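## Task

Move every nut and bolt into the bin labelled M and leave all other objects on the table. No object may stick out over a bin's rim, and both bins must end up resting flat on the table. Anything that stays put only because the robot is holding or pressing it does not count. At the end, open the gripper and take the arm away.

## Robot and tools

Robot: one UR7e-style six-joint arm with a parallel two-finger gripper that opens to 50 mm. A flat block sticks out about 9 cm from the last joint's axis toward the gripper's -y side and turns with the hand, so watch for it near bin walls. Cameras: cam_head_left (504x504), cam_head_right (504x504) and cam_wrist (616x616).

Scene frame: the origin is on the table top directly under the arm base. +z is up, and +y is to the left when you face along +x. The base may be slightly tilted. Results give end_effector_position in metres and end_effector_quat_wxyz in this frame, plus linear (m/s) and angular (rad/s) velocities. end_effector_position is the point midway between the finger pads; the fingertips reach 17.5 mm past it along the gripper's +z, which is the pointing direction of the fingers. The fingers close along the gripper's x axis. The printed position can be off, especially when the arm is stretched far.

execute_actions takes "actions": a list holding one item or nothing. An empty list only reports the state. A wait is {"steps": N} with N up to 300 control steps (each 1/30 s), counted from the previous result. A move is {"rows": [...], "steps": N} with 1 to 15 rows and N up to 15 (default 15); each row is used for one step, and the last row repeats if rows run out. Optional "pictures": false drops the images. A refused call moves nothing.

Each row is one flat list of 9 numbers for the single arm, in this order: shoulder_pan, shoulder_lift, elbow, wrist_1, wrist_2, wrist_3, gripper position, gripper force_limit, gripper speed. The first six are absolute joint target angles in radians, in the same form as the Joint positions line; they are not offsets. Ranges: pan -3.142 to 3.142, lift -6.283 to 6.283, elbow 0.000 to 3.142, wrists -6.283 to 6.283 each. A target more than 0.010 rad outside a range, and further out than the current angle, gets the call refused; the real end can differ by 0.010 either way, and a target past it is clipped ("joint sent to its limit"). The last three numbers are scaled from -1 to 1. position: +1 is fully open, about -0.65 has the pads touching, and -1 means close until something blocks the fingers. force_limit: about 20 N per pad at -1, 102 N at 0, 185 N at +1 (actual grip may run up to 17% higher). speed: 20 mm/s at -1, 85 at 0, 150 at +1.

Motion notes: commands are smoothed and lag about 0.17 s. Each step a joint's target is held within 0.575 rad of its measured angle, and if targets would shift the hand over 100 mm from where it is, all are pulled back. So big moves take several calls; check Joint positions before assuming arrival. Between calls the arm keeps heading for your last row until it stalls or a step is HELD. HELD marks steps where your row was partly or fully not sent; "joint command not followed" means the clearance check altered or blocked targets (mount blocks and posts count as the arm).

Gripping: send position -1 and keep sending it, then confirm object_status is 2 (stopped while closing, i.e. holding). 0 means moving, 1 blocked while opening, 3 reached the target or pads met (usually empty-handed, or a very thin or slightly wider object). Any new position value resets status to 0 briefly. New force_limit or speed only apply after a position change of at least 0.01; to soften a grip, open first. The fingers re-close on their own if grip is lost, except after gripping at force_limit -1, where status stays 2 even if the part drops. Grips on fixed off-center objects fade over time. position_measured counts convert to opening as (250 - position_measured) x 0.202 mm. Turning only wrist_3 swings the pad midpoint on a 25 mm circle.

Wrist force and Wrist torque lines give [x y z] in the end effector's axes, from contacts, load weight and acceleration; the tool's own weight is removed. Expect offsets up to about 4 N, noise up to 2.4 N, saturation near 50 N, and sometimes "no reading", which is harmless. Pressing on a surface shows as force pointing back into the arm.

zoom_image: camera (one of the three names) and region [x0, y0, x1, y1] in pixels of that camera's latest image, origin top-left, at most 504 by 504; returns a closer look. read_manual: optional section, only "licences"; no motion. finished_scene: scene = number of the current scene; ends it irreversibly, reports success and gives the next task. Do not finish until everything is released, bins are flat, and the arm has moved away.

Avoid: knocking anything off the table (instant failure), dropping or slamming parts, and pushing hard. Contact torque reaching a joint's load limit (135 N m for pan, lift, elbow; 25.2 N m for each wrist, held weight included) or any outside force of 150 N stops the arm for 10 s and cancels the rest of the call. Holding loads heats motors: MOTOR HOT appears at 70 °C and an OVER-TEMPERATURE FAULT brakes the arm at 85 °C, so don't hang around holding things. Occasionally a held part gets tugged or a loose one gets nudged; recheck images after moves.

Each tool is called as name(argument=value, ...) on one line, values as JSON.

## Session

execute_actions(actions=[])

Scene clock: 0.00 s of 4800.00 s.
end_effector_position=(+0.6207, +0.3987, +0.3192) position_measured=3 object_status=3 end_effector_quat_wxyz=(-0.034, +0.832, -0.428, +0.351) end_effector_velocity=(+0.000, +0.000, -0.000) end_effector_angular_velocity=(-0.001, +0.000, +0.001)
Joint positions: [ 0.589 -1.195  1.654 -2.546 -2.244  2.983]
Joint velocities: [ 0.     0.001 -0.     0.    -0.    -0.001]
Wrist force (N, on the end effector, along its own x y z axes, offset not removed): no reading
Wrist torque (N m, same axes, about the end effector's origin, offset not removed): no reading

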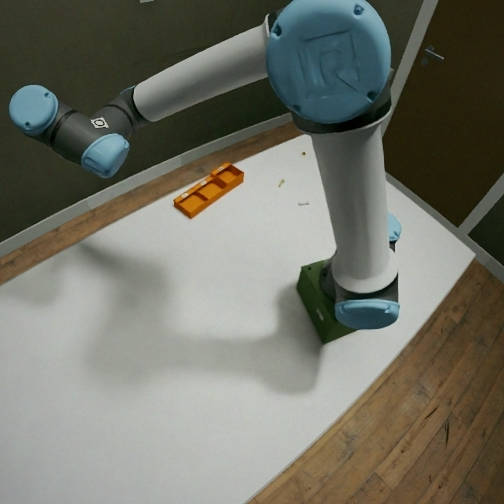

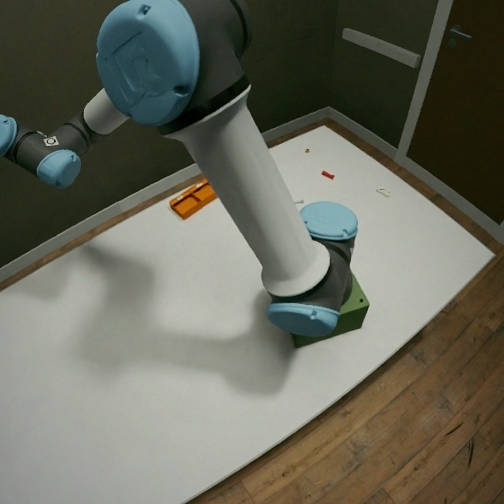

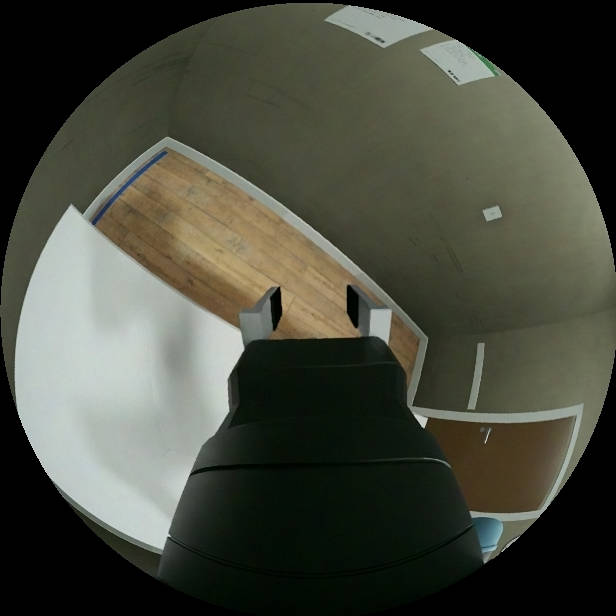

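execute_actions(actions=[{"rows":[[-0.911,-2.017,2.287,-1.929,-1.518,2.285,1,0,0]]}], pictures=false)

execute_actions(actions=[{"steps":60}])

Scene clock: 5.00 s of 4800.00 s.
end_effector_position=(+0.4884, +0.1432, +0.2650) position_measured=3 object_status=3 end_effector_quat_wxyz=(+0.047, +0.905, -0.414, +0.089) end_effector_velocity=(-0.348, -0.538, -0.031) end_effector_angular_velocity=(+0.633, +0.731, -0.560)
Joint positions: [ 0.073 -1.686  2.064 -2.145 -1.789  2.54 ]
Joint velocities: [-1.581 -1.174  0.814  0.784  0.963 -0.913]
Wrist force (N, on the end effector, along its own x y z axes, offset not removed): [-2.4 0.9 2.6]
Wrist torque (N m, same axes, about the end effector's origin, offset not removed): [0.13 0.32 0.01]
Steps of this call (steps 1 to 90: nothing new was sent; then 1.50 s passed at rest; steps 91 to 105: all 15 steps of this action). Readings (joint positions | what the end effector reports):
91: [0.589 -1.195 1.655 -2.545 -2.244 2.982] | position_measured=3 object_status=3
92: [0.578 -1.206 1.665 -2.535 -2.233 2.971] | position_measured=3 object_status=3
94: [0.515 -1.269 1.728 -2.472 -2.170 2.908] | position_measured=3 object_status=3
98: [0.382 -1.402 1.855 -2.348 -2.037 2.776] | position_measured=3 object_status=3
105: the state above

Scene clock: 7.00 s of 4800.00 s.
end_effector_position=(+0.3604, -0.1487, +0.2497) position_measured=3 object_status=3 end_effector_quat_wxyz=(-0.000, +0.708, -0.706, -0.000) end_effector_velocity=(+0.000, +0.000, +0.000) end_effector_angular_velocity=(+0.000, -0.000, -0.000)
Joint positions: [-0.911 -2.017  2.287 -1.929 -1.518  2.285]
Joint velocities: [ 0.    -0.    -0.     0.001  0.     0.   ]
Wrist force (N, on the end effector, along its own x y z axes, offset not removed): [-3.2 -0.3 3.4]
Wrist torque (N m, same axes, about the end effector's origin, offset not removed): [-0.06 0.46 -0.10]
Steps of this call (steps 1 to 45: the robot went on to your last target; steps 46 to 60: nothing new was sent). Readings (joint positions | what the end effector reports):
1: [0.018 -1.725 2.091 -2.119 -1.756 2.509] | position_measured=3 object_status=3
2: [-0.040 -1.762 2.116 -2.094 -1.726 2.481] | position_measured=3 object_status=3
4: [-0.163 -1.827 2.161 -2.051 -1.672 2.430] | position_measured=3 object_status=3
8: [-0.419 -1.917 2.221 -1.993 -1.599 2.361] | position_measured=3 object_status=3
60: the state above
The arm was judged still, so your last target was given up. Only a new action makes it travel on or press farther. Fingers that are still opening or closing keep moving.

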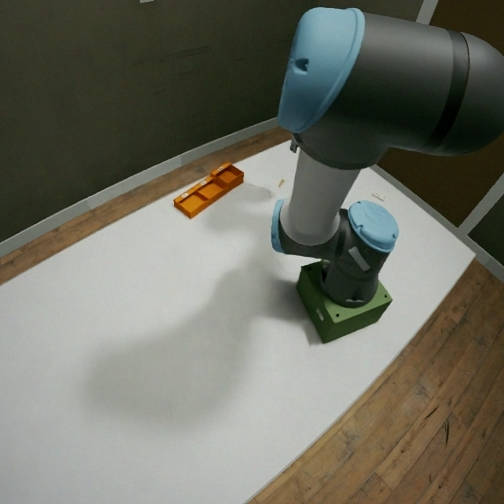

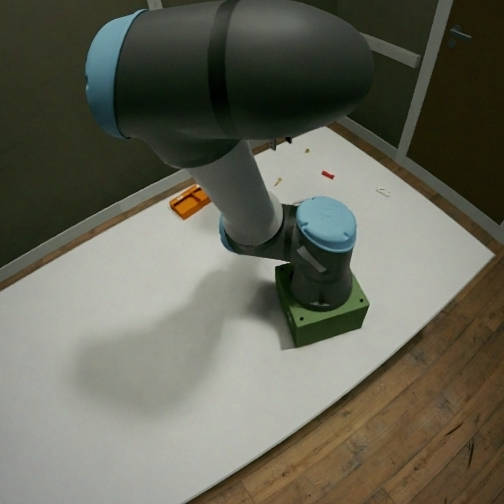

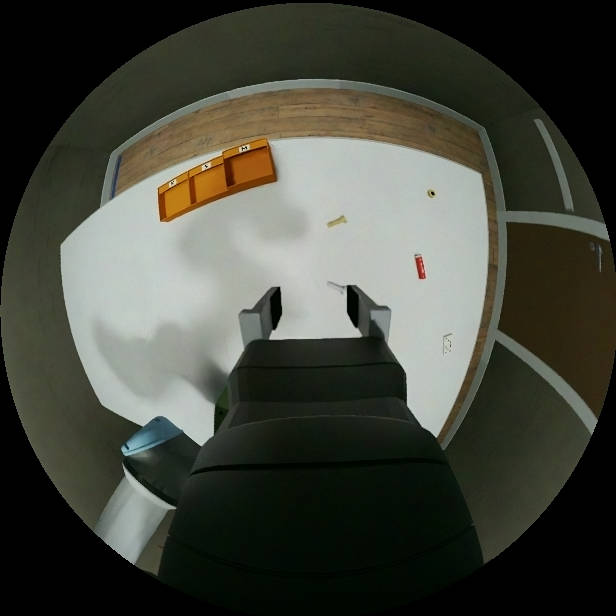

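zoom_image(camera="cam_wrist", region=[150, 120, 470, 370])

zoom_image(camera="cam_wrist", region=[150, 130, 290, 230])

Region (150, 120, 470, 370) of cam_wrist's 616x616 image, scaled by 1.575, with more detail than that image has; it fills the top 394 rows of this view, and the rest is white.

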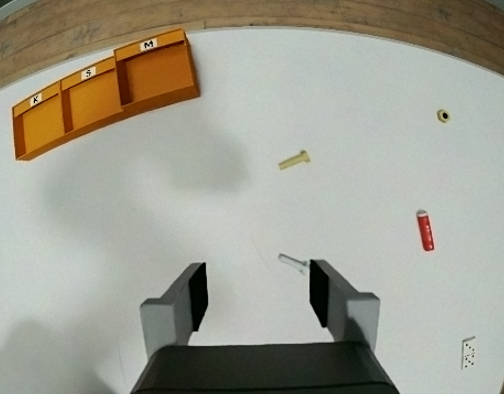

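Region (150, 130, 290, 230) of cam_wrist's 616x616 image, scaled by 3.600, with more detail than that image has; it fills the top 360 rows of this view, and the rest is white.

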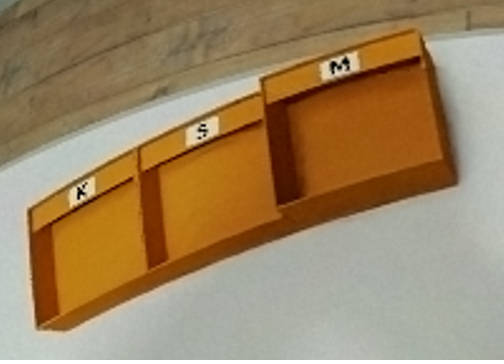

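execute_actions(actions=[{"rows":[[-1.077,-1.545,2.518,-2.622,-1.504,0.984,1,0,0]]}], pictures=false)

execute_actions(actions=[{"steps":25}])

Scene clock: 23.90 s of 4800.00 s.
end_effector_position=(+0.3271, -0.2005, +0.0717) position_measured=3 object_status=3 end_effector_quat_wxyz=(-0.002, +0.941, -0.338, -0.002) end_effector_velocity=(-0.052, +0.024, -0.027) end_effector_angular_velocity=(-0.045, -0.043, +2.634)
Joint positions: [-1.075 -1.553  2.515 -2.607 -1.504  1.242]
Joint velocities: [-0.028  0.102  0.04  -0.199  0.002 -2.658]
Wrist force (N, on the end effector, along its own x y z axes, offset not removed): [-0.4 -2.4 0.7]
Wrist torque (N m, same axes, about the end effector's origin, offset not removed): [-0.36 0.08 -0.04]
Steps of this call (steps 1 to 90: nothing new was sent; then 13.40 s passed at rest; steps 91 to 105: all 15 steps of this action). Readings (joint positions | what the end effector reports):
91: [-0.912 -2.016 2.288 -1.929 -1.518 2.284] | position_measured=3 object_status=3
92: [-0.922 -2.006 2.298 -1.940 -1.516 2.274] | position_measured=3 object_status=3
94: [-0.960 -1.924 2.350 -2.027 -1.513 2.186] | position_measured=3 object_status=3
98: [-1.033 -1.706 2.453 -2.327 -1.507 1.885] | position_measured=3 object_status=3
105: the state above

Scene clock: 24.73 s of 4800.00 s.
end_effector_position=(+0.3216, -0.1985, +0.0697) position_measured=3 object_status=3 end_effector_quat_wxyz=(-0.001, +0.977, -0.215, +0.000) end_effector_velocity=(+0.000, +0.000, -0.000) end_effector_angular_velocity=(+0.001, -0.000, +0.000)
Joint positions: [-1.077 -1.545  2.518 -2.622 -1.504  0.984]
Joint velocities: [-0.     0.001  0.001 -0.001  0.001 -0.   ]
Wrist force (N, on the end effector, along its own x y z axes, offset not removed): [-2.2 -0.8 2.8]
Wrist torque (N m, same axes, about the end effector's origin, offset not removed): [0.00 0.31 0.00]
Steps of this call (steps 1 to 25: the robot went on to your last target). Readings (joint positions | what the end effector reports):
1: [-1.076 -1.550 2.516 -2.613 -1.504 1.159] | position_measured=3 object_status=3
2: [-1.076 -1.548 2.517 -2.616 -1.504 1.097] | position_measured=3 object_status=3
4: [-1.077 -1.546 2.517 -2.620 -1.504 1.030] | position_measured=3 object_status=3
8: [-1.077 -1.545 2.518 -2.622 -1.504 0.992] | position_measured=3 object_status=3
25: the state above

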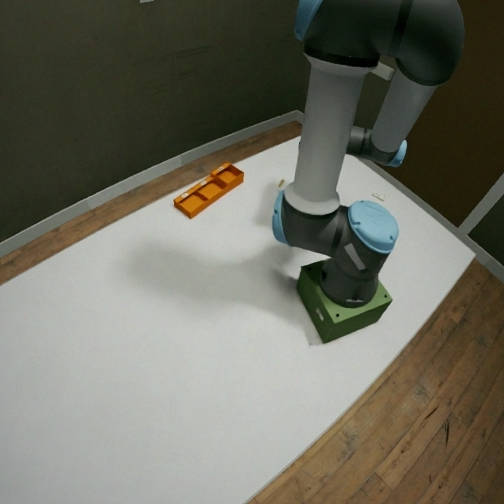

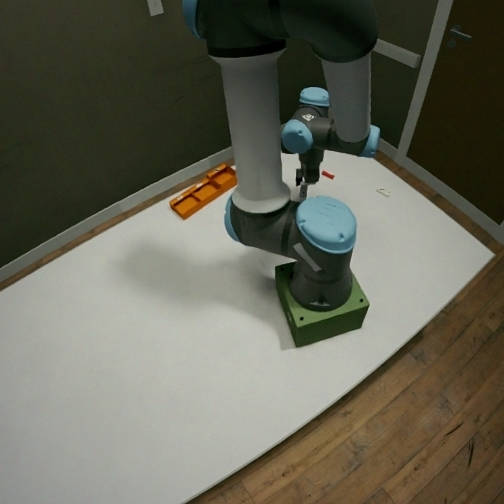

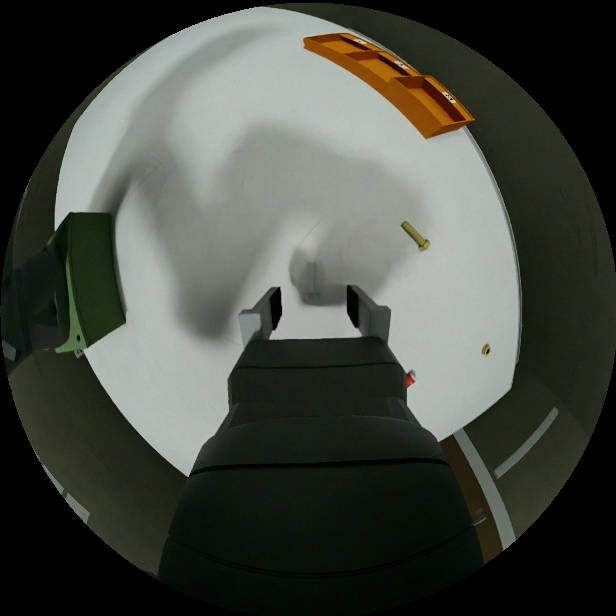

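execute_actions(actions=[{"rows":[[-1.05,-1.48,2.53,-2.70,-1.506,1.01,0.3,-0.5,0],[-1.05,-1.48,2.53,-2.70,-1.506,1.01,0.3,-0.5,0],[-1.05,-1.48,2.53,-2.70,-1.506,1.01,0.3,-0.5,0],[-1.038,-1.41,2.543,-2.785,-1.507,1.023,0.3,-0.5,0],[-1.038,-1.41,2.543,-2.785,-1.507,1.023,0.3,-0.5,0],[-1.038,-1.41,2.543,-2.785,-1.507,1.023,0.3,-0.5,0],[-1.036,-1.354,2.551,-2.849,-1.507,1.025,0.3,-0.5,0]]}], pictures=false)

execute_actions(actions=[{"steps":10}])

Scene clock: 33.77 s of 4800.00 s.
end_effector_position=(+0.3269, -0.1874, +0.0197) position_measured=107 object_status=3 end_effector_quat_wxyz=(-0.001, +0.977, -0.215, +0.000) end_effector_velocity=(-0.000, +0.001, -0.012) end_effector_angular_velocity=(-0.001, -0.001, -0.000)
Joint positions: [-1.036 -1.357  2.551 -2.845 -1.507  1.025]
Joint velocities: [ 0.004  0.046  0.006 -0.053 -0.     0.004]
Wrist force (N, on the end effector, along its own x y z axes, offset not removed): [-2.9 -1.9 3.8]
Wrist torque (N m, same axes, about the end effector's origin, offset not removed): [-0.20 0.38 0.02]
Steps of this call (steps 1 to 15: the robot went on to your last target; steps 16 to 90: nothing new was sent; then 5.53 s passed at rest; steps 91 to 105: all 15 steps of this action). Readings (joint positions | what the end effector reports):
91: [-1.077 -1.544 2.518 -2.623 -1.504 0.984] | position_measured=11 object_status=0
92: [-1.071 -1.535 2.521 -2.633 -1.504 0.989] | position_measured=25 object_status=0
94: [-1.060 -1.505 2.526 -2.669 -1.505 1.001] | position_measured=53 object_status=0
98: [-1.042 -1.422 2.541 -2.768 -1.507 1.019] | position_measured=105 object_status=0
105: the state above

Scene clock: 34.10 s of 4800.00 s.
end_effector_position=(+0.3268, -0.1873, +0.0188) position_measured=107 object_status=3 end_effector_quat_wxyz=(-0.001, +0.977, -0.215, +0.000) end_effector_velocity=(+0.000, -0.000, -0.000) end_effector_angular_velocity=(-0.001, -0.000, +0.001)
Joint positions: [-1.036 -1.354  2.551 -2.849 -1.507  1.025]
Joint velocities: [-0.     0.001 -0.001 -0.001 -0.    -0.001]
Wrist force (N, on the end effector, along its own x y z axes, offset not removed): [-1.7 -1.0 0.1]
Wrist torque (N m, same axes, about the end effector's origin, offset not removed): [-0.12 0.14 -0.12]
Steps of this call (steps 1 to 10: the robot went on to your last target). Readings (joint positions | what the end effector reports):
1: [-1.036 -1.356 2.551 -2.847 -1.507 1.025] | position_measured=107 object_status=3
2: [-1.036 -1.355 2.551 -2.847 -1.507 1.025] | position_measured=107 object_status=3
4: [-1.036 -1.355 2.551 -2.848 -1.507 1.025] | position_measured=107 object_status=3
8: [-1.036 -1.354 2.551 -2.849 -1.507 1.025] | position_measured=107 object_status=3
10: the state above

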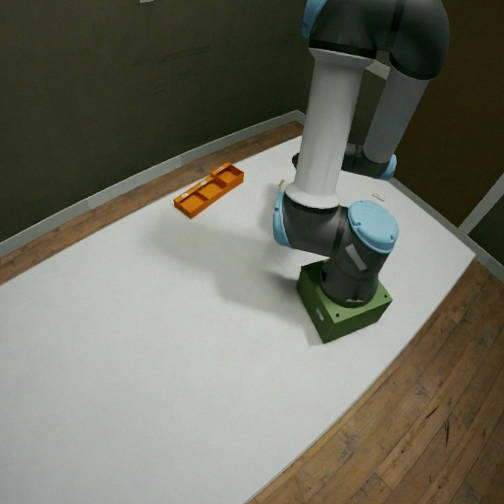

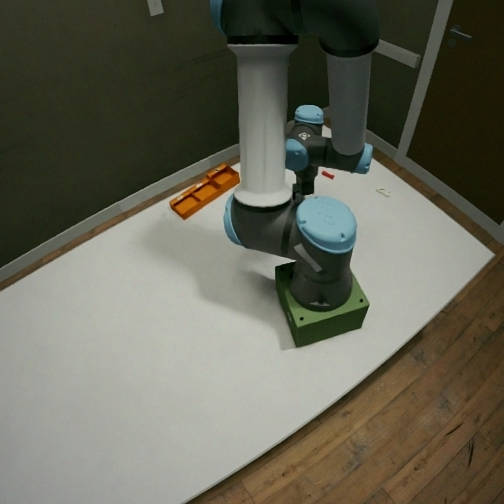

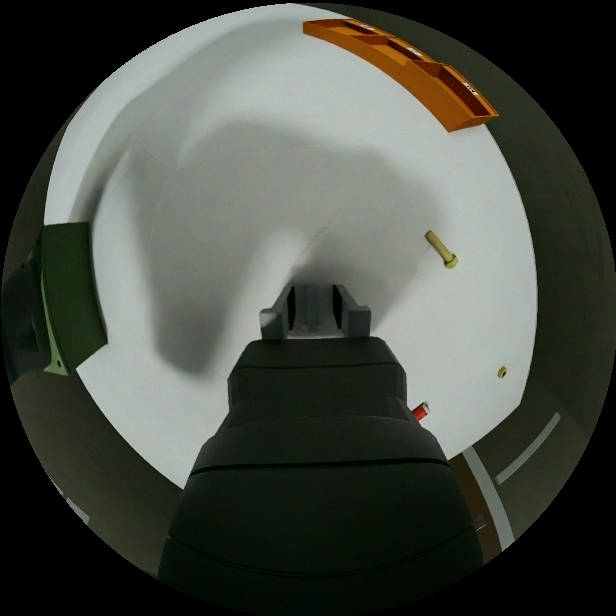

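execute_actions(actions=[{"rows":[[-1.036,-1.354,2.551,-2.849,-1.507,1.025,-1,-0.5,0]]}], pictures=false)

execute_actions(actions=[{"rows":[[-1.038,-1.41,2.543,-2.785,-1.507,1.025,-1,-0.5,0],[-1.038,-1.41,2.543,-2.785,-1.507,1.025,-1,-0.5,0],[-1.038,-1.41,2.543,-2.785,-1.507,1.025,-1,-0.5,0],[-1.04,-1.53,2.52,-2.64,-1.507,1.025,-1,-0.5,0],[-1.04,-1.53,2.52,-2.64,-1.507,1.025,-1,-0.5,0],[-1.04,-1.53,2.52,-2.64,-1.507,1.025,-1,-0.5,0],[-1.04,-1.65,2.49,-2.49,-1.507,1.025,-1,-0.5,0]]}], pictures=false)

execute_actions(actions=[{"rows":[[-0.381,-1.347,2.112,-2.439,-1.569,2.64,-1,-0.5,0]]}], pictures=false)

execute_actions(actions=[{"steps":30}])

Scene clock: 44.83 s of 4800.00 s.
end_effector_position=(+0.3268, -0.1873, +0.0188) position_measured=224 object_status=2 end_effector_quat_wxyz=(-0.001, +0.977, -0.215, +0.000) end_effector_velocity=(+0.000, -0.000, +0.000) end_effector_angular_velocity=(-0.000, -0.000, -0.001)
Joint positions: [-1.036 -1.354  2.551 -2.849 -1.507  1.025]
Joint velocities: [ 0.    -0.    -0.    -0.     0.     0.002]
Wrist force (N, on the end effector, along its own x y z axes, offset not removed): [1.0 0.9 3.6]
Wrist torque (N m, same axes, about the end effector's origin, offset not removed): [0.23 -0.26 -0.14]
Steps of this call (steps 1 to 15: the robot went on to your last target; steps 16 to 90: nothing new was sent; then 7.23 s passed at rest; steps 91 to 105: all 15 steps of this action). Readings (joint positions | what the end effector reports):
91: [-1.036 -1.354 2.551 -2.849 -1.507 1.025] | position_measured=115 object_status=0
92: [-1.036 -1.354 2.551 -2.849 -1.507 1.025] | position_measured=129 object_status=0
94: [-1.036 -1.354 2.551 -2.849 -1.507 1.025] | position_measured=157 object_status=0
98: [-1.036 -1.354 2.551 -2.849 -1.507 1.025] | position_measured=213 object_status=0
105: the state above

Scene clock: 45.33 s of 4800.00 s.
end_effector_position=(+0.3303, -0.1860, +0.0984) position_measured=224 object_status=2 end_effector_quat_wxyz=(-0.001, +0.976, -0.217, -0.000) end_effector_velocity=(-0.003, +0.007, +0.028) end_effector_angular_velocity=(+0.006, +0.004, -0.002)
Joint positions: [-1.04  -1.643  2.491 -2.499 -1.507  1.025]
Joint velocities: [-0.001 -0.101 -0.018  0.127 -0.     0.   ]
Wrist force (N, on the end effector, along its own x y z axes, offset not removed): [-0.3 0.0 1.0]
Wrist torque (N m, same axes, about the end effector's origin, offset not removed): [0.01 -0.08 -0.21]
Steps of this call (steps 1 to 15: all 15 steps of this action). Readings (joint positions | what the end effector reports):
1: [-1.036 -1.355 2.551 -2.849 -1.507 1.025] | position_measured=224 object_status=2
2: [-1.036 -1.363 2.550 -2.839 -1.507 1.025] | position_measured=224 object_status=2
4: [-1.037 -1.389 2.546 -2.810 -1.507 1.025] | position_measured=224 object_status=2
8: [-1.039 -1.507 2.520 -2.673 -1.507 1.025] | position_measured=224 object_status=2
15: the state above

Scene clock: 45.83 s of 4800.00 s.
end_effector_position=(+0.5288, -0.0373, +0.0999) position_measured=224 object_status=2 end_effector_quat_wxyz=(+0.000, +0.936, -0.352, -0.001) end_effector_velocity=(+0.178, +0.228, +0.001) end_effector_angular_velocity=(+0.006, -0.037, -2.085)
Joint positions: [-0.428 -1.363  2.133 -2.442 -1.566  1.917]
Joint velocities: [ 0.617  0.214 -0.282  0.033 -0.039  2.699]
Wrist force (N, on the end effector, along its own x y z axes, offset not removed): [-1.7 -6.5 -0.9]
Wrist torque (N m, same axes, about the end effector's origin, offset not removed): [-0.88 0.16 0.02]
Steps of this call (steps 1 to 15: all 15 steps of this action). Readings (joint positions | what the end effector reports):
1: [-1.039 -1.645 2.490 -2.496 -1.508 1.026] | position_measured=224 object_status=2
2: [-1.029 -1.636 2.479 -2.489 -1.513 1.036] | position_measured=224 object_status=2
4: [-0.943 -1.575 2.408 -2.478 -1.526 1.123] | position_measured=224 object_status=2
8: [-0.726 -1.480 2.286 -2.461 -1.544 1.353] | position_measured=224 object_status=2
15: the state above

Scene clock: 46.83 s of 4800.00 s.
end_effector_position=(+0.5472, -0.0314, +0.1000) position_measured=224 object_status=2 end_effector_quat_wxyz=(-0.001, +0.766, -0.643, -0.000) end_effector_velocity=(+0.000, -0.000, +0.001) end_effector_angular_velocity=(-0.001, -0.002, -0.000)
Joint positions: [-0.381 -1.347  2.112 -2.439 -1.569  2.64 ]
Joint velocities: [ 0.    -0.001 -0.    -0.    -0.     0.   ]
Wrist force (N, on the end effector, along its own x y z axes, offset not removed): [-1.3 1.1 4.4]
Wrist torque (N m, same axes, about the end effector's origin, offset not removed): [0.39 0.14 0.04]
Steps of this call (steps 1 to 30: the robot went on to your last target). Readings (joint positions | what the end effector reports):
1: [-0.411 -1.357 2.126 -2.441 -1.567 2.009] | position_measured=224 object_status=2
2: [-0.400 -1.354 2.121 -2.440 -1.568 2.102] | position_measured=224 object_status=2
4: [-0.389 -1.350 2.116 -2.439 -1.569 2.290] | position_measured=224 object_status=2
8: [-0.382 -1.348 2.113 -2.439 -1.569 2.568] | position_measured=224 object_status=2
30: the state above
The arm was judged still, so your last target was given up. Only a new action makes it travel on or press farther. Fingers that are still opening or closing keep moving.

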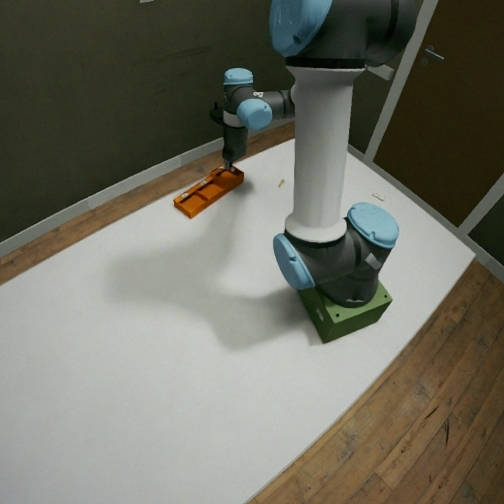

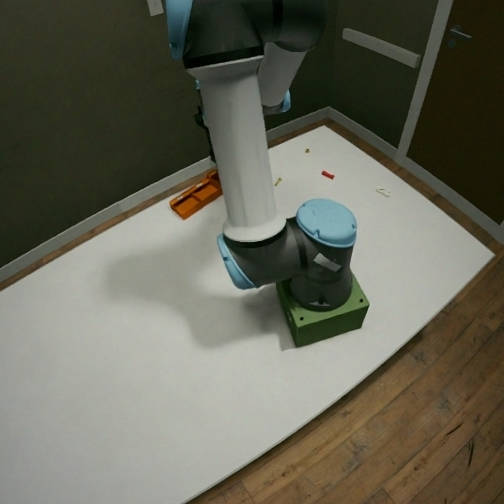

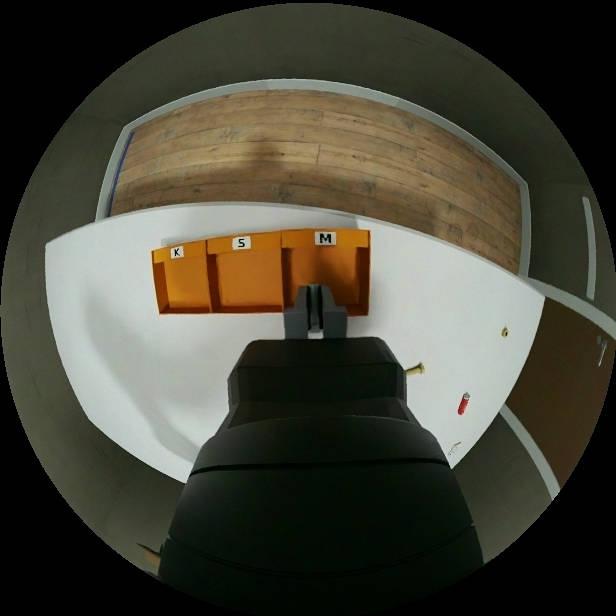

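execute_actions(actions=[{"rows":[[-0.359,-1.253,2.103,-2.524,-1.571,2.662,-1,-0.5,0],[-0.359,-1.253,2.103,-2.524,-1.571,2.662,-1,-0.5,0],[-0.359,-1.253,2.103,-2.524,-1.571,2.662,-1,-0.5,0],[-0.359,-1.253,2.103,-2.524,-1.571,2.662,-1,-0.5,0],[-0.359,-1.253,2.103,-2.524,-1.571,2.662,-1,-0.5,0],[-0.359,-1.253,2.103,-2.524,-1.571,2.662,-1,-0.5,0],[-0.359,-1.208,2.111,-2.577,-1.571,2.662,-1,-0.5,0],[-0.359,-1.208,2.111,-2.577,-1.571,2.662,-1,-0.5,0],[-0.359,-1.208,2.111,-2.577,-1.571,2.662,-1,-0.5,0],[-0.359,-1.163,2.117,-2.628,-1.571,2.662,-1,-0.5,0]]}], pictures=false)

execute_actions(actions=[{"steps":10}])

Scene clock: 63.57 s of 4800.00 s.
end_effector_position=(+0.5579, -0.0236, +0.0301) position_measured=224 object_status=2 end_effector_quat_wxyz=(-0.001, +0.766, -0.643, -0.000) end_effector_velocity=(+0.000, +0.001, -0.050) end_effector_angular_velocity=(-0.002, -0.005, +0.001)
Joint positions: [-0.359 -1.172  2.116 -2.618 -1.571  2.662]
Joint velocities: [ 0.001  0.12   0.015 -0.14   0.     0.   ]
Wrist force (N, on the end effector, along its own x y z axes, offset not removed): [-2.0 1.1 4.2]
Wrist torque (N m, same axes, about the end effector's origin, offset not removed): [0.26 0.28 -0.05]
Steps of this call (steps 1 to 90: nothing new was sent; then 13.23 s passed at rest; steps 91 to 105: all 15 steps of this action). Readings (joint positions | what the end effector reports):
91: [-0.381 -1.346 2.112 -2.440 -1.569 2.641] | position_measured=224 object_status=2
92: [-0.376 -1.336 2.110 -2.450 -1.569 2.645] | position_measured=224 object_status=2
94: [-0.367 -1.293 2.107 -2.488 -1.570 2.654] | position_measured=224 object_status=2
98: [-0.360 -1.252 2.105 -2.527 -1.571 2.661] | position_measured=224 object_status=2
105: the state above

Scene clock: 63.90 s of 4800.00 s.
end_effector_position=(+0.5579, -0.0235, +0.0263) position_measured=224 object_status=2 end_effector_quat_wxyz=(-0.001, +0.766, -0.643, -0.000) end_effector_velocity=(-0.000, -0.000, -0.001) end_effector_angular_velocity=(-0.000, +0.001, +0.001)
Joint positions: [-0.359 -1.163  2.117 -2.628 -1.571  2.662]
Joint velocities: [-0.     0.002 -0.    -0.001 -0.    -0.001]
Wrist force (N, on the end effector, along its own x y z axes, offset not removed): [-0.7 -0.8 2.2]
Wrist torque (N m, same axes, about the end effector's origin, offset not removed): [0.00 0.14 -0.06]
Steps of this call (steps 1 to 10: the robot went on to your last target). Readings (joint positions | what the end effector reports):
1: [-0.359 -1.169 2.116 -2.621 -1.571 2.662] | position_measured=224 object_status=2
2: [-0.359 -1.167 2.116 -2.624 -1.571 2.662] | position_measured=224 object_status=2
4: [-0.359 -1.165 2.117 -2.626 -1.571 2.662] | position_measured=224 object_status=2
8: [-0.359 -1.163 2.117 -2.628 -1.571 2.662] | position_measured=224 object_status=2
10: the state above

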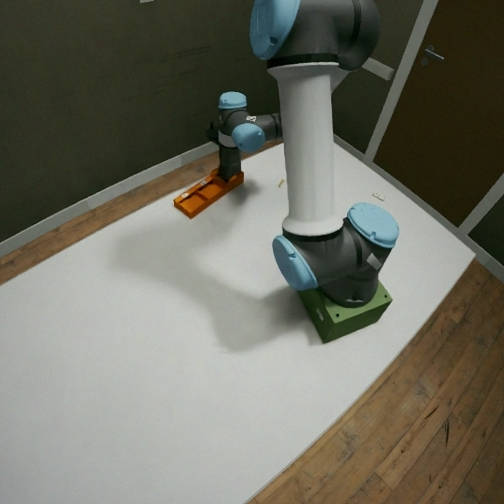

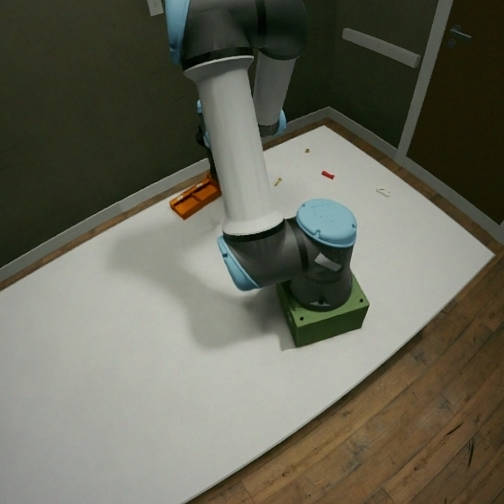

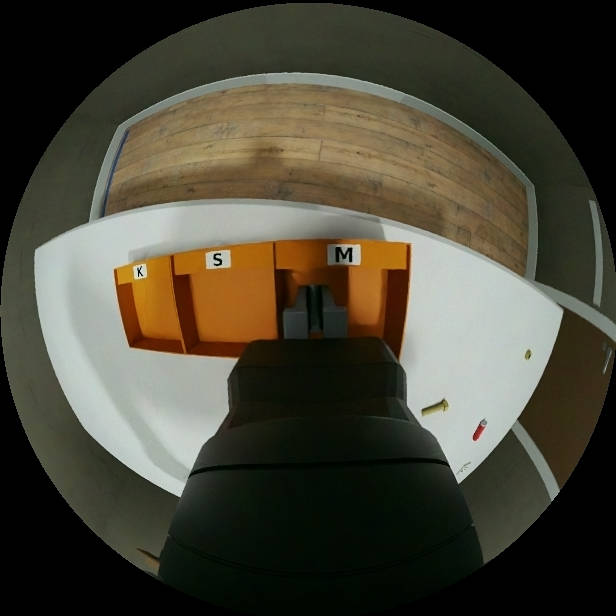

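execute_actions(actions=[{"rows":[[-0.359,-1.163,2.117,-2.628,-1.571,2.662,-0.25,-0.5,0],[-0.359,-1.163,2.117,-2.628,-1.571,2.662,-0.25,-0.5,0],[-0.359,-1.163,2.117,-2.628,-1.571,2.662,-0.25,-0.5,0],[-0.359,-1.163,2.117,-2.628,-1.571,2.662,-0.25,-0.5,0],[-0.359,-1.163,2.117,-2.628,-1.571,2.662,-0.25,-0.5,0],[-0.359,-1.163,2.117,-2.628,-1.571,2.662,-0.25,-0.5,0],[-0.359,-1.29,2.097,-2.481,-1.571,2.662,-0.25,-0.5,0]]}], pictures=false)

execute_actions(actions=[{"rows":[[-0.7235,-1.393,2.301,-2.576,-1.535,3.659,1,-0.5,0]]}], pictures=false)

execute_actions(actions=[{"steps":20}])

Scene clock: 73.50 s of 4800.00 s.
end_effector_position=(+0.5575, -0.0235, +0.0788) position_measured=189 object_status=3 end_effector_quat_wxyz=(-0.001, +0.766, -0.643, +0.000) end_effector_velocity=(-0.006, +0.002, +0.036) end_effector_angular_velocity=(+0.002, +0.008, +0.000)
Joint positions: [-0.359 -1.284  2.098 -2.489 -1.571  2.662]
Joint velocities: [ 0.    -0.087 -0.011  0.106 -0.     0.   ]
Wrist force (N, on the end effector, along its own x y z axes, offset not removed): [-2.9 -0.6 1.0]
Wrist torque (N m, same axes, about the end effector's origin, offset not removed): [-0.09 0.38 0.03]
Steps of this call (steps 1 to 30: the robot went on to your last target; steps 31 to 100: nothing new was sent; then 5.77 s passed at rest; steps 101 to 115: all 15 steps of this action). Readings (joint positions | what the end effector reports):
101: [-0.359 -1.163 2.117 -2.628 -1.571 2.662] | position_measured=216 object_status=0
102: [-0.359 -1.163 2.117 -2.628 -1.571 2.662] | position_measured=202 object_status=0
104: [-0.359 -1.163 2.117 -2.628 -1.571 2.662] | position_measured=189 object_status=0
108: [-0.359 -1.174 2.113 -2.617 -1.571 2.662] | position_measured=189 object_status=0
115: the state above

Scene clock: 74.00 s of 4800.00 s.
end_effector_position=(+0.4469, -0.1823, +0.0702) position_measured=3 object_status=0 end_effector_quat_wxyz=(+0.001, -0.225, +0.974, +0.000) end_effector_velocity=(-0.043, -0.033, -0.002) end_effector_angular_velocity=(+0.000, +0.003, -0.906)
Joint positions: [-0.718 -1.392  2.298 -2.575 -1.535  3.596]
Joint velocities: [-0.075 -0.018  0.036 -0.014  0.005  0.831]
Wrist force (N, on the end effector, along its own x y z axes, offset not removed): [-2.2 -0.7 0.9]
Wrist torque (N m, same axes, about the end effector's origin, offset not removed): [-0.15 0.44 -0.01]
Steps of this call (steps 1 to 15: all 15 steps of this action). Readings (joint positions | what the end effector reports):
1: [-0.360 -1.286 2.098 -2.487 -1.571 2.663] | position_measured=182 object_status=0
2: [-0.370 -1.296 2.108 -2.493 -1.567 2.673] | position_measured=168 object_status=0
4: [-0.445 -1.322 2.157 -2.515 -1.558 2.761] | position_measured=140 object_status=0
8: [-0.610 -1.366 2.245 -2.553 -1.544 3.067] | position_measured=83 object_status=0
15: the state above

Scene clock: 74.67 s of 4800.00 s.
end_effector_position=(+0.4436, -0.1848, +0.0700) position_measured=3 object_status=3 end_effector_quat_wxyz=(+0.001, -0.192, +0.981, +0.000) end_effector_velocity=(+0.000, -0.000, -0.000) end_effector_angular_velocity=(+0.000, -0.000, +0.000)
Joint positions: [-0.723 -1.393  2.301 -2.576 -1.535  3.659]
Joint velocities: [ 0.     0.001 -0.001 -0.001  0.    -0.   ]
Wrist force (N, on the end effector, along its own x y z axes, offset not removed): [-1.5 -0.4 2.1]
Wrist torque (N m, same axes, about the end effector's origin, offset not removed): [-0.06 0.31 -0.16]
Steps of this call (steps 1 to 20: the robot went on to your last target). Readings (joint positions | what the end effector reports):
1: [-0.720 -1.392 2.299 -2.575 -1.535 3.618] | position_measured=3 object_status=0
2: [-0.721 -1.392 2.300 -2.576 -1.535 3.633] | position_measured=3 object_status=0
4: [-0.722 -1.393 2.301 -2.576 -1.535 3.648] | position_measured=3 object_status=0
8: [-0.723 -1.393 2.301 -2.576 -1.535 3.657] | position_measured=3 object_status=3
20: the state above

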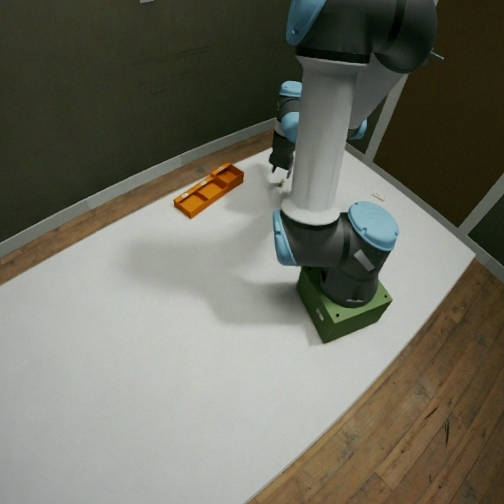

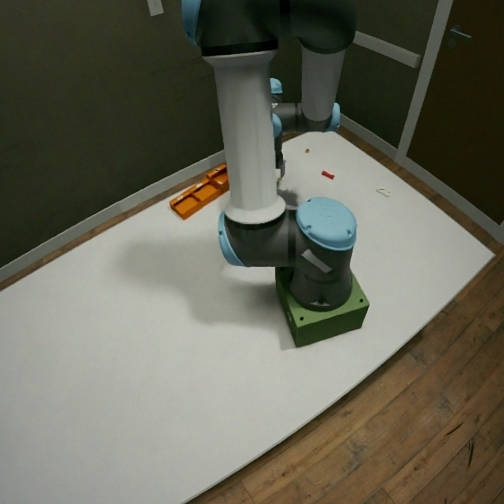

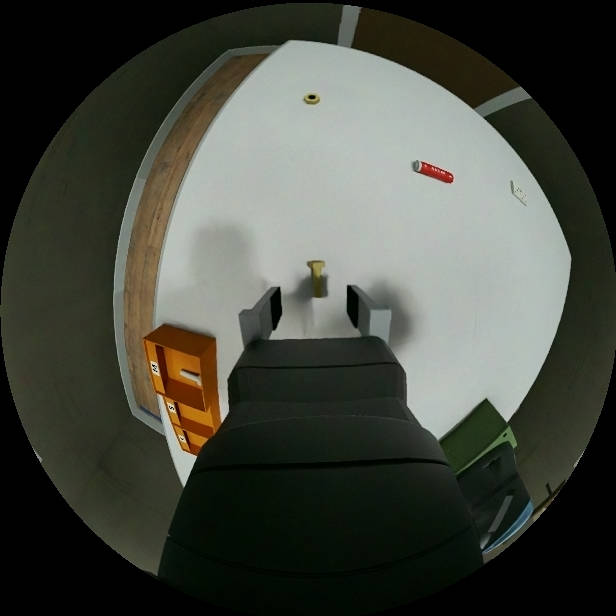

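execute_actions(actions=[{"rows":[[-0.732,-1.344,2.307,-2.63,-1.534,3.651,0.3,-0.5,0],[-0.732,-1.344,2.307,-2.63,-1.534,3.651,0.3,-0.5,0],[-0.732,-1.344,2.307,-2.63,-1.534,3.651,0.3,-0.5,0],[-0.734,-1.295,2.313,-2.685,-1.534,3.649,0.3,-0.5,0],[-0.734,-1.295,2.313,-2.685,-1.534,3.649,0.3,-0.5,0],[-0.734,-1.295,2.313,-2.685,-1.534,3.649,0.3,-0.5,0],[-0.734,-1.246,2.318,-2.739,-1.534,3.649,0.3,-0.5,0]]}], pictures=false)

execute_actions(actions=[{"rows":[[-0.734,-1.246,2.318,-2.739,-1.534,3.649,0.3,-0.5,0],[-0.734,-1.246,2.318,-2.739,-1.534,3.649,0.3,-0.5,0],[-0.734,-1.246,2.318,-2.739,-1.534,3.649,-1,-0.5,0]]}])

Scene clock: 82.97 s of 4800.00 s.
end_effector_position=(+0.4422, -0.1915, +0.0197) position_measured=107 object_status=3 end_effector_quat_wxyz=(+0.000, -0.192, +0.981, +0.001) end_effector_velocity=(-0.000, -0.000, -0.013) end_effector_angular_velocity=(+0.000, -0.000, +0.001)
Joint positions: [-0.734 -1.249  2.318 -2.736 -1.534  3.649]
Joint velocities: [-0.     0.037  0.003 -0.04   0.    -0.001]
Wrist force (N, on the end effector, along its own x y z axes, offset not removed): [-3.2 -0.7 5.5]
Wrist torque (N m, same axes, about the end effector's origin, offset not removed): [0.08 0.55 -0.09]
Steps of this call (steps 1 to 15: the robot went on to your last target; steps 16 to 90: nothing new was sent; then 4.80 s passed at rest; steps 91 to 105: all 15 steps of this action). Readings (joint positions | what the end effector reports):
91: [-0.724 -1.392 2.301 -2.577 -1.535 3.659] | position_measured=11 object_status=0
92: [-0.726 -1.384 2.302 -2.586 -1.535 3.657] | position_measured=25 object_status=0
94: [-0.729 -1.362 2.305 -2.610 -1.534 3.654] | position_measured=53 object_status=0
98: [-0.733 -1.301 2.313 -2.678 -1.534 3.650] | position_measured=105 object_status=0
105: the state above

Scene clock: 83.47 s of 4800.00 s.
end_effector_position=(+0.4421, -0.1915, +0.0188) position_measured=224 object_status=0 end_effector_quat_wxyz=(+0.000, -0.192, +0.981, +0.001) end_effector_velocity=(-0.000, +0.000, +0.000) end_effector_angular_velocity=(+0.000, +0.000, +0.000)
Joint positions: [-0.734 -1.246  2.318 -2.739 -1.534  3.649]
Joint velocities: [-0.    -0.001  0.001  0.    -0.    -0.   ]
Wrist force (N, on the end effector, along its own x y z axes, offset not removed): [-1.2 0.4 1.8]
Wrist torque (N m, same axes, about the end effector's origin, offset not removed): [0.05 0.13 -0.15]
Steps of this call (steps 1 to 15: all 15 steps of this action). Readings (joint positions | what the end effector reports):
1: [-0.734 -1.248 2.318 -2.737 -1.534 3.649] | position_measured=107 object_status=3
2: [-0.734 -1.247 2.318 -2.738 -1.534 3.649] | position_measured=107 object_status=3
4: [-0.734 -1.246 2.318 -2.739 -1.534 3.649] | position_measured=129 object_status=0
8: [-0.734 -1.246 2.318 -2.739 -1.534 3.649] | position_measured=185 object_status=0
15: the state above

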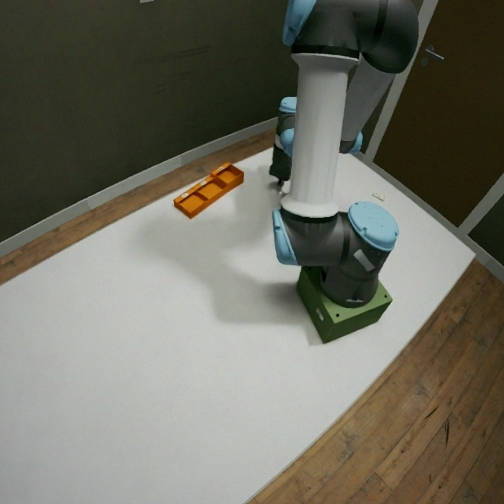

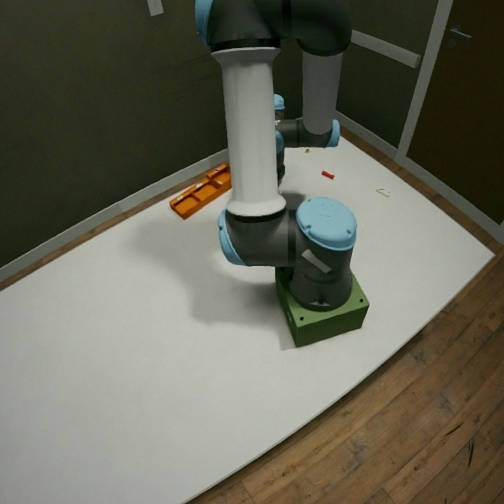

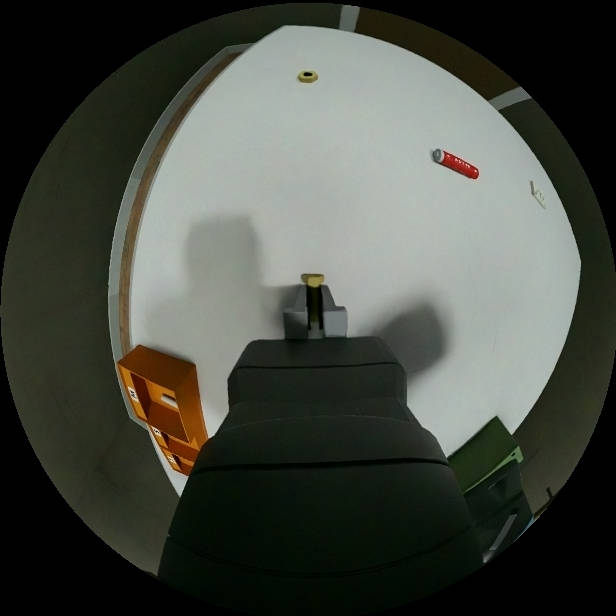

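execute_actions(actions=[{"rows":[[-0.734,-1.295,2.313,-2.685,-1.534,3.649,-1,-0.5,0],[-0.734,-1.295,2.313,-2.685,-1.534,3.649,-1,-0.5,0],[-0.734,-1.295,2.313,-2.685,-1.534,3.649,-1,-0.5,0],[-0.734,-1.43,2.29,-2.527,-1.534,3.5,-1,-0.5,0]]}], pictures=false)

execute_actions(actions=[{"rows":[[-0.43,-1.29,2.093,-2.477,-1.564,2.591,-1,-0.5,0]]}], pictures=false)

execute_actions(actions=[{"steps":15}])

Scene clock: 90.73 s of 4800.00 s.
end_effector_position=(+0.4458, -0.1873, +0.0836) position_measured=224 object_status=2 end_effector_quat_wxyz=(+0.000, -0.263, +0.965, +0.000) end_effector_velocity=(-0.000, +0.002, +0.009) end_effector_angular_velocity=(+0.001, +0.001, +0.030)
Joint positions: [-0.734 -1.428  2.29  -2.529 -1.534  3.502]
Joint velocities: [-0.    -0.026 -0.004  0.031 -0.    -0.03 ]
Wrist force (N, on the end effector, along its own x y z axes, offset not removed): [-0.3 0.9 3.0]
Wrist torque (N m, same axes, about the end effector's origin, offset not removed): [0.31 0.02 -0.07]
Steps of this call (steps 1 to 15: the robot went on to your last target; steps 16 to 90: nothing new was sent; then 3.77 s passed at rest; steps 91 to 105: all 15 steps of this action). Readings (joint positions | what the end effector reports):
91: [-0.734 -1.247 2.318 -2.739 -1.534 3.649] | position_measured=224 object_status=2
92: [-0.734 -1.255 2.317 -2.730 -1.534 3.649] | position_measured=224 object_status=2
94: [-0.734 -1.277 2.315 -2.705 -1.534 3.648] | position_measured=224 object_status=2
98: [-0.734 -1.386 2.296 -2.582 -1.534 3.548] | position_measured=224 object_status=2
105: the state above

Scene clock: 91.23 s of 4800.00 s.
end_effector_position=(+0.5550, -0.0621, +0.0815) position_measured=224 object_status=2 end_effector_quat_wxyz=(-0.001, +0.753, -0.658, -0.000) end_effector_velocity=(+0.008, +0.031, -0.001) end_effector_angular_velocity=(+0.001, -0.001, +0.544)
Joint positions: [-0.433 -1.291  2.095 -2.477 -1.564  2.629]
Joint velocities: [ 0.04   0.018 -0.023  0.005 -0.003 -0.504]
Wrist force (N, on the end effector, along its own x y z axes, offset not removed): [-3.6 -2.1 3.7]
Wrist torque (N m, same axes, about the end effector's origin, offset not removed): [-0.21 0.65 -0.07]
Steps of this call (steps 1 to 15: all 15 steps of this action). Readings (joint positions | what the end effector reports):
1: [-0.733 -1.428 2.290 -2.528 -1.534 3.501] | position_measured=224 object_status=2
2: [-0.723 -1.418 2.279 -2.521 -1.538 3.489] | position_measured=224 object_status=2
4: [-0.647 -1.377 2.223 -2.507 -1.547 3.401] | position_measured=224 object_status=2
8: [-0.495 -1.315 2.131 -2.485 -1.559 3.082] | position_measured=224 object_status=2
15: the state above

Scene clock: 91.73 s of 4800.00 s.
end_effector_position=(+0.5556, -0.0598, +0.0816) position_measured=224 object_status=2 end_effector_quat_wxyz=(-0.001, +0.766, -0.643, -0.000) end_effector_velocity=(+0.000, -0.000, -0.000) end_effector_angular_velocity=(-0.000, +0.001, +0.001)
Joint positions: [-0.43  -1.29   2.093 -2.477 -1.564  2.591]
Joint velocities: [-0.     0.001 -0.     0.    -0.    -0.001]
Wrist force (N, on the end effector, along its own x y z axes, offset not removed): [-2.2 -0.7 2.4]
Wrist torque (N m, same axes, about the end effector's origin, offset not removed): [0.04 0.37 0.00]
Steps of this call (steps 1 to 15: the robot went on to your last target). Readings (joint positions | what the end effector reports):
1: [-0.432 -1.291 2.094 -2.477 -1.564 2.616] | position_measured=224 object_status=2
2: [-0.431 -1.291 2.094 -2.477 -1.564 2.607] | position_measured=224 object_status=2
4: [-0.431 -1.290 2.093 -2.477 -1.564 2.598] | position_measured=224 object_status=2
8: [-0.430 -1.290 2.093 -2.477 -1.564 2.592] | position_measured=224 object_status=2
15: the state above

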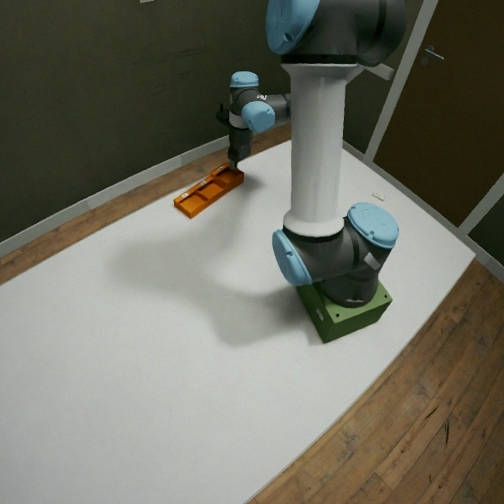

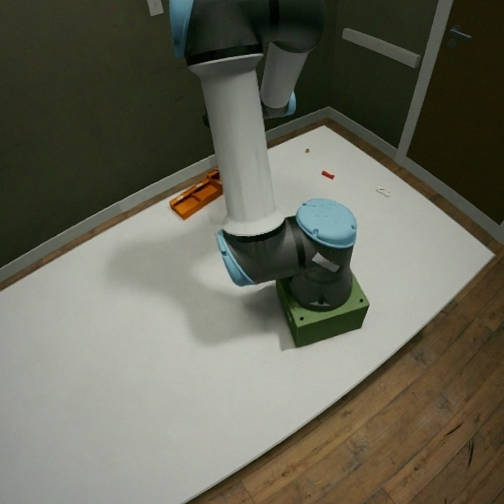

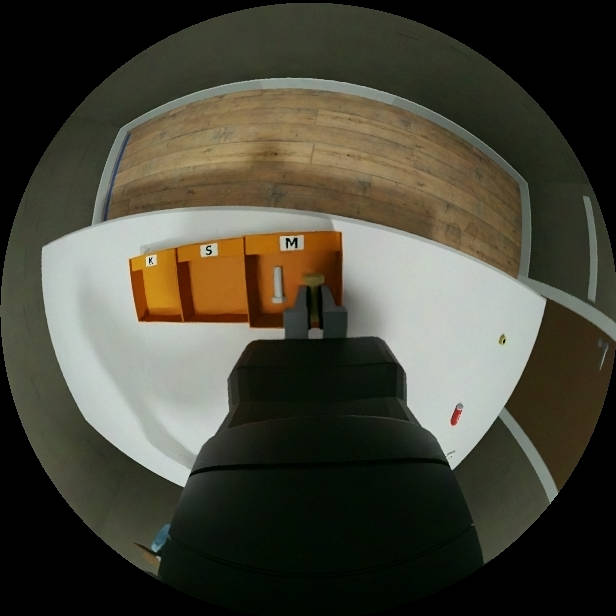

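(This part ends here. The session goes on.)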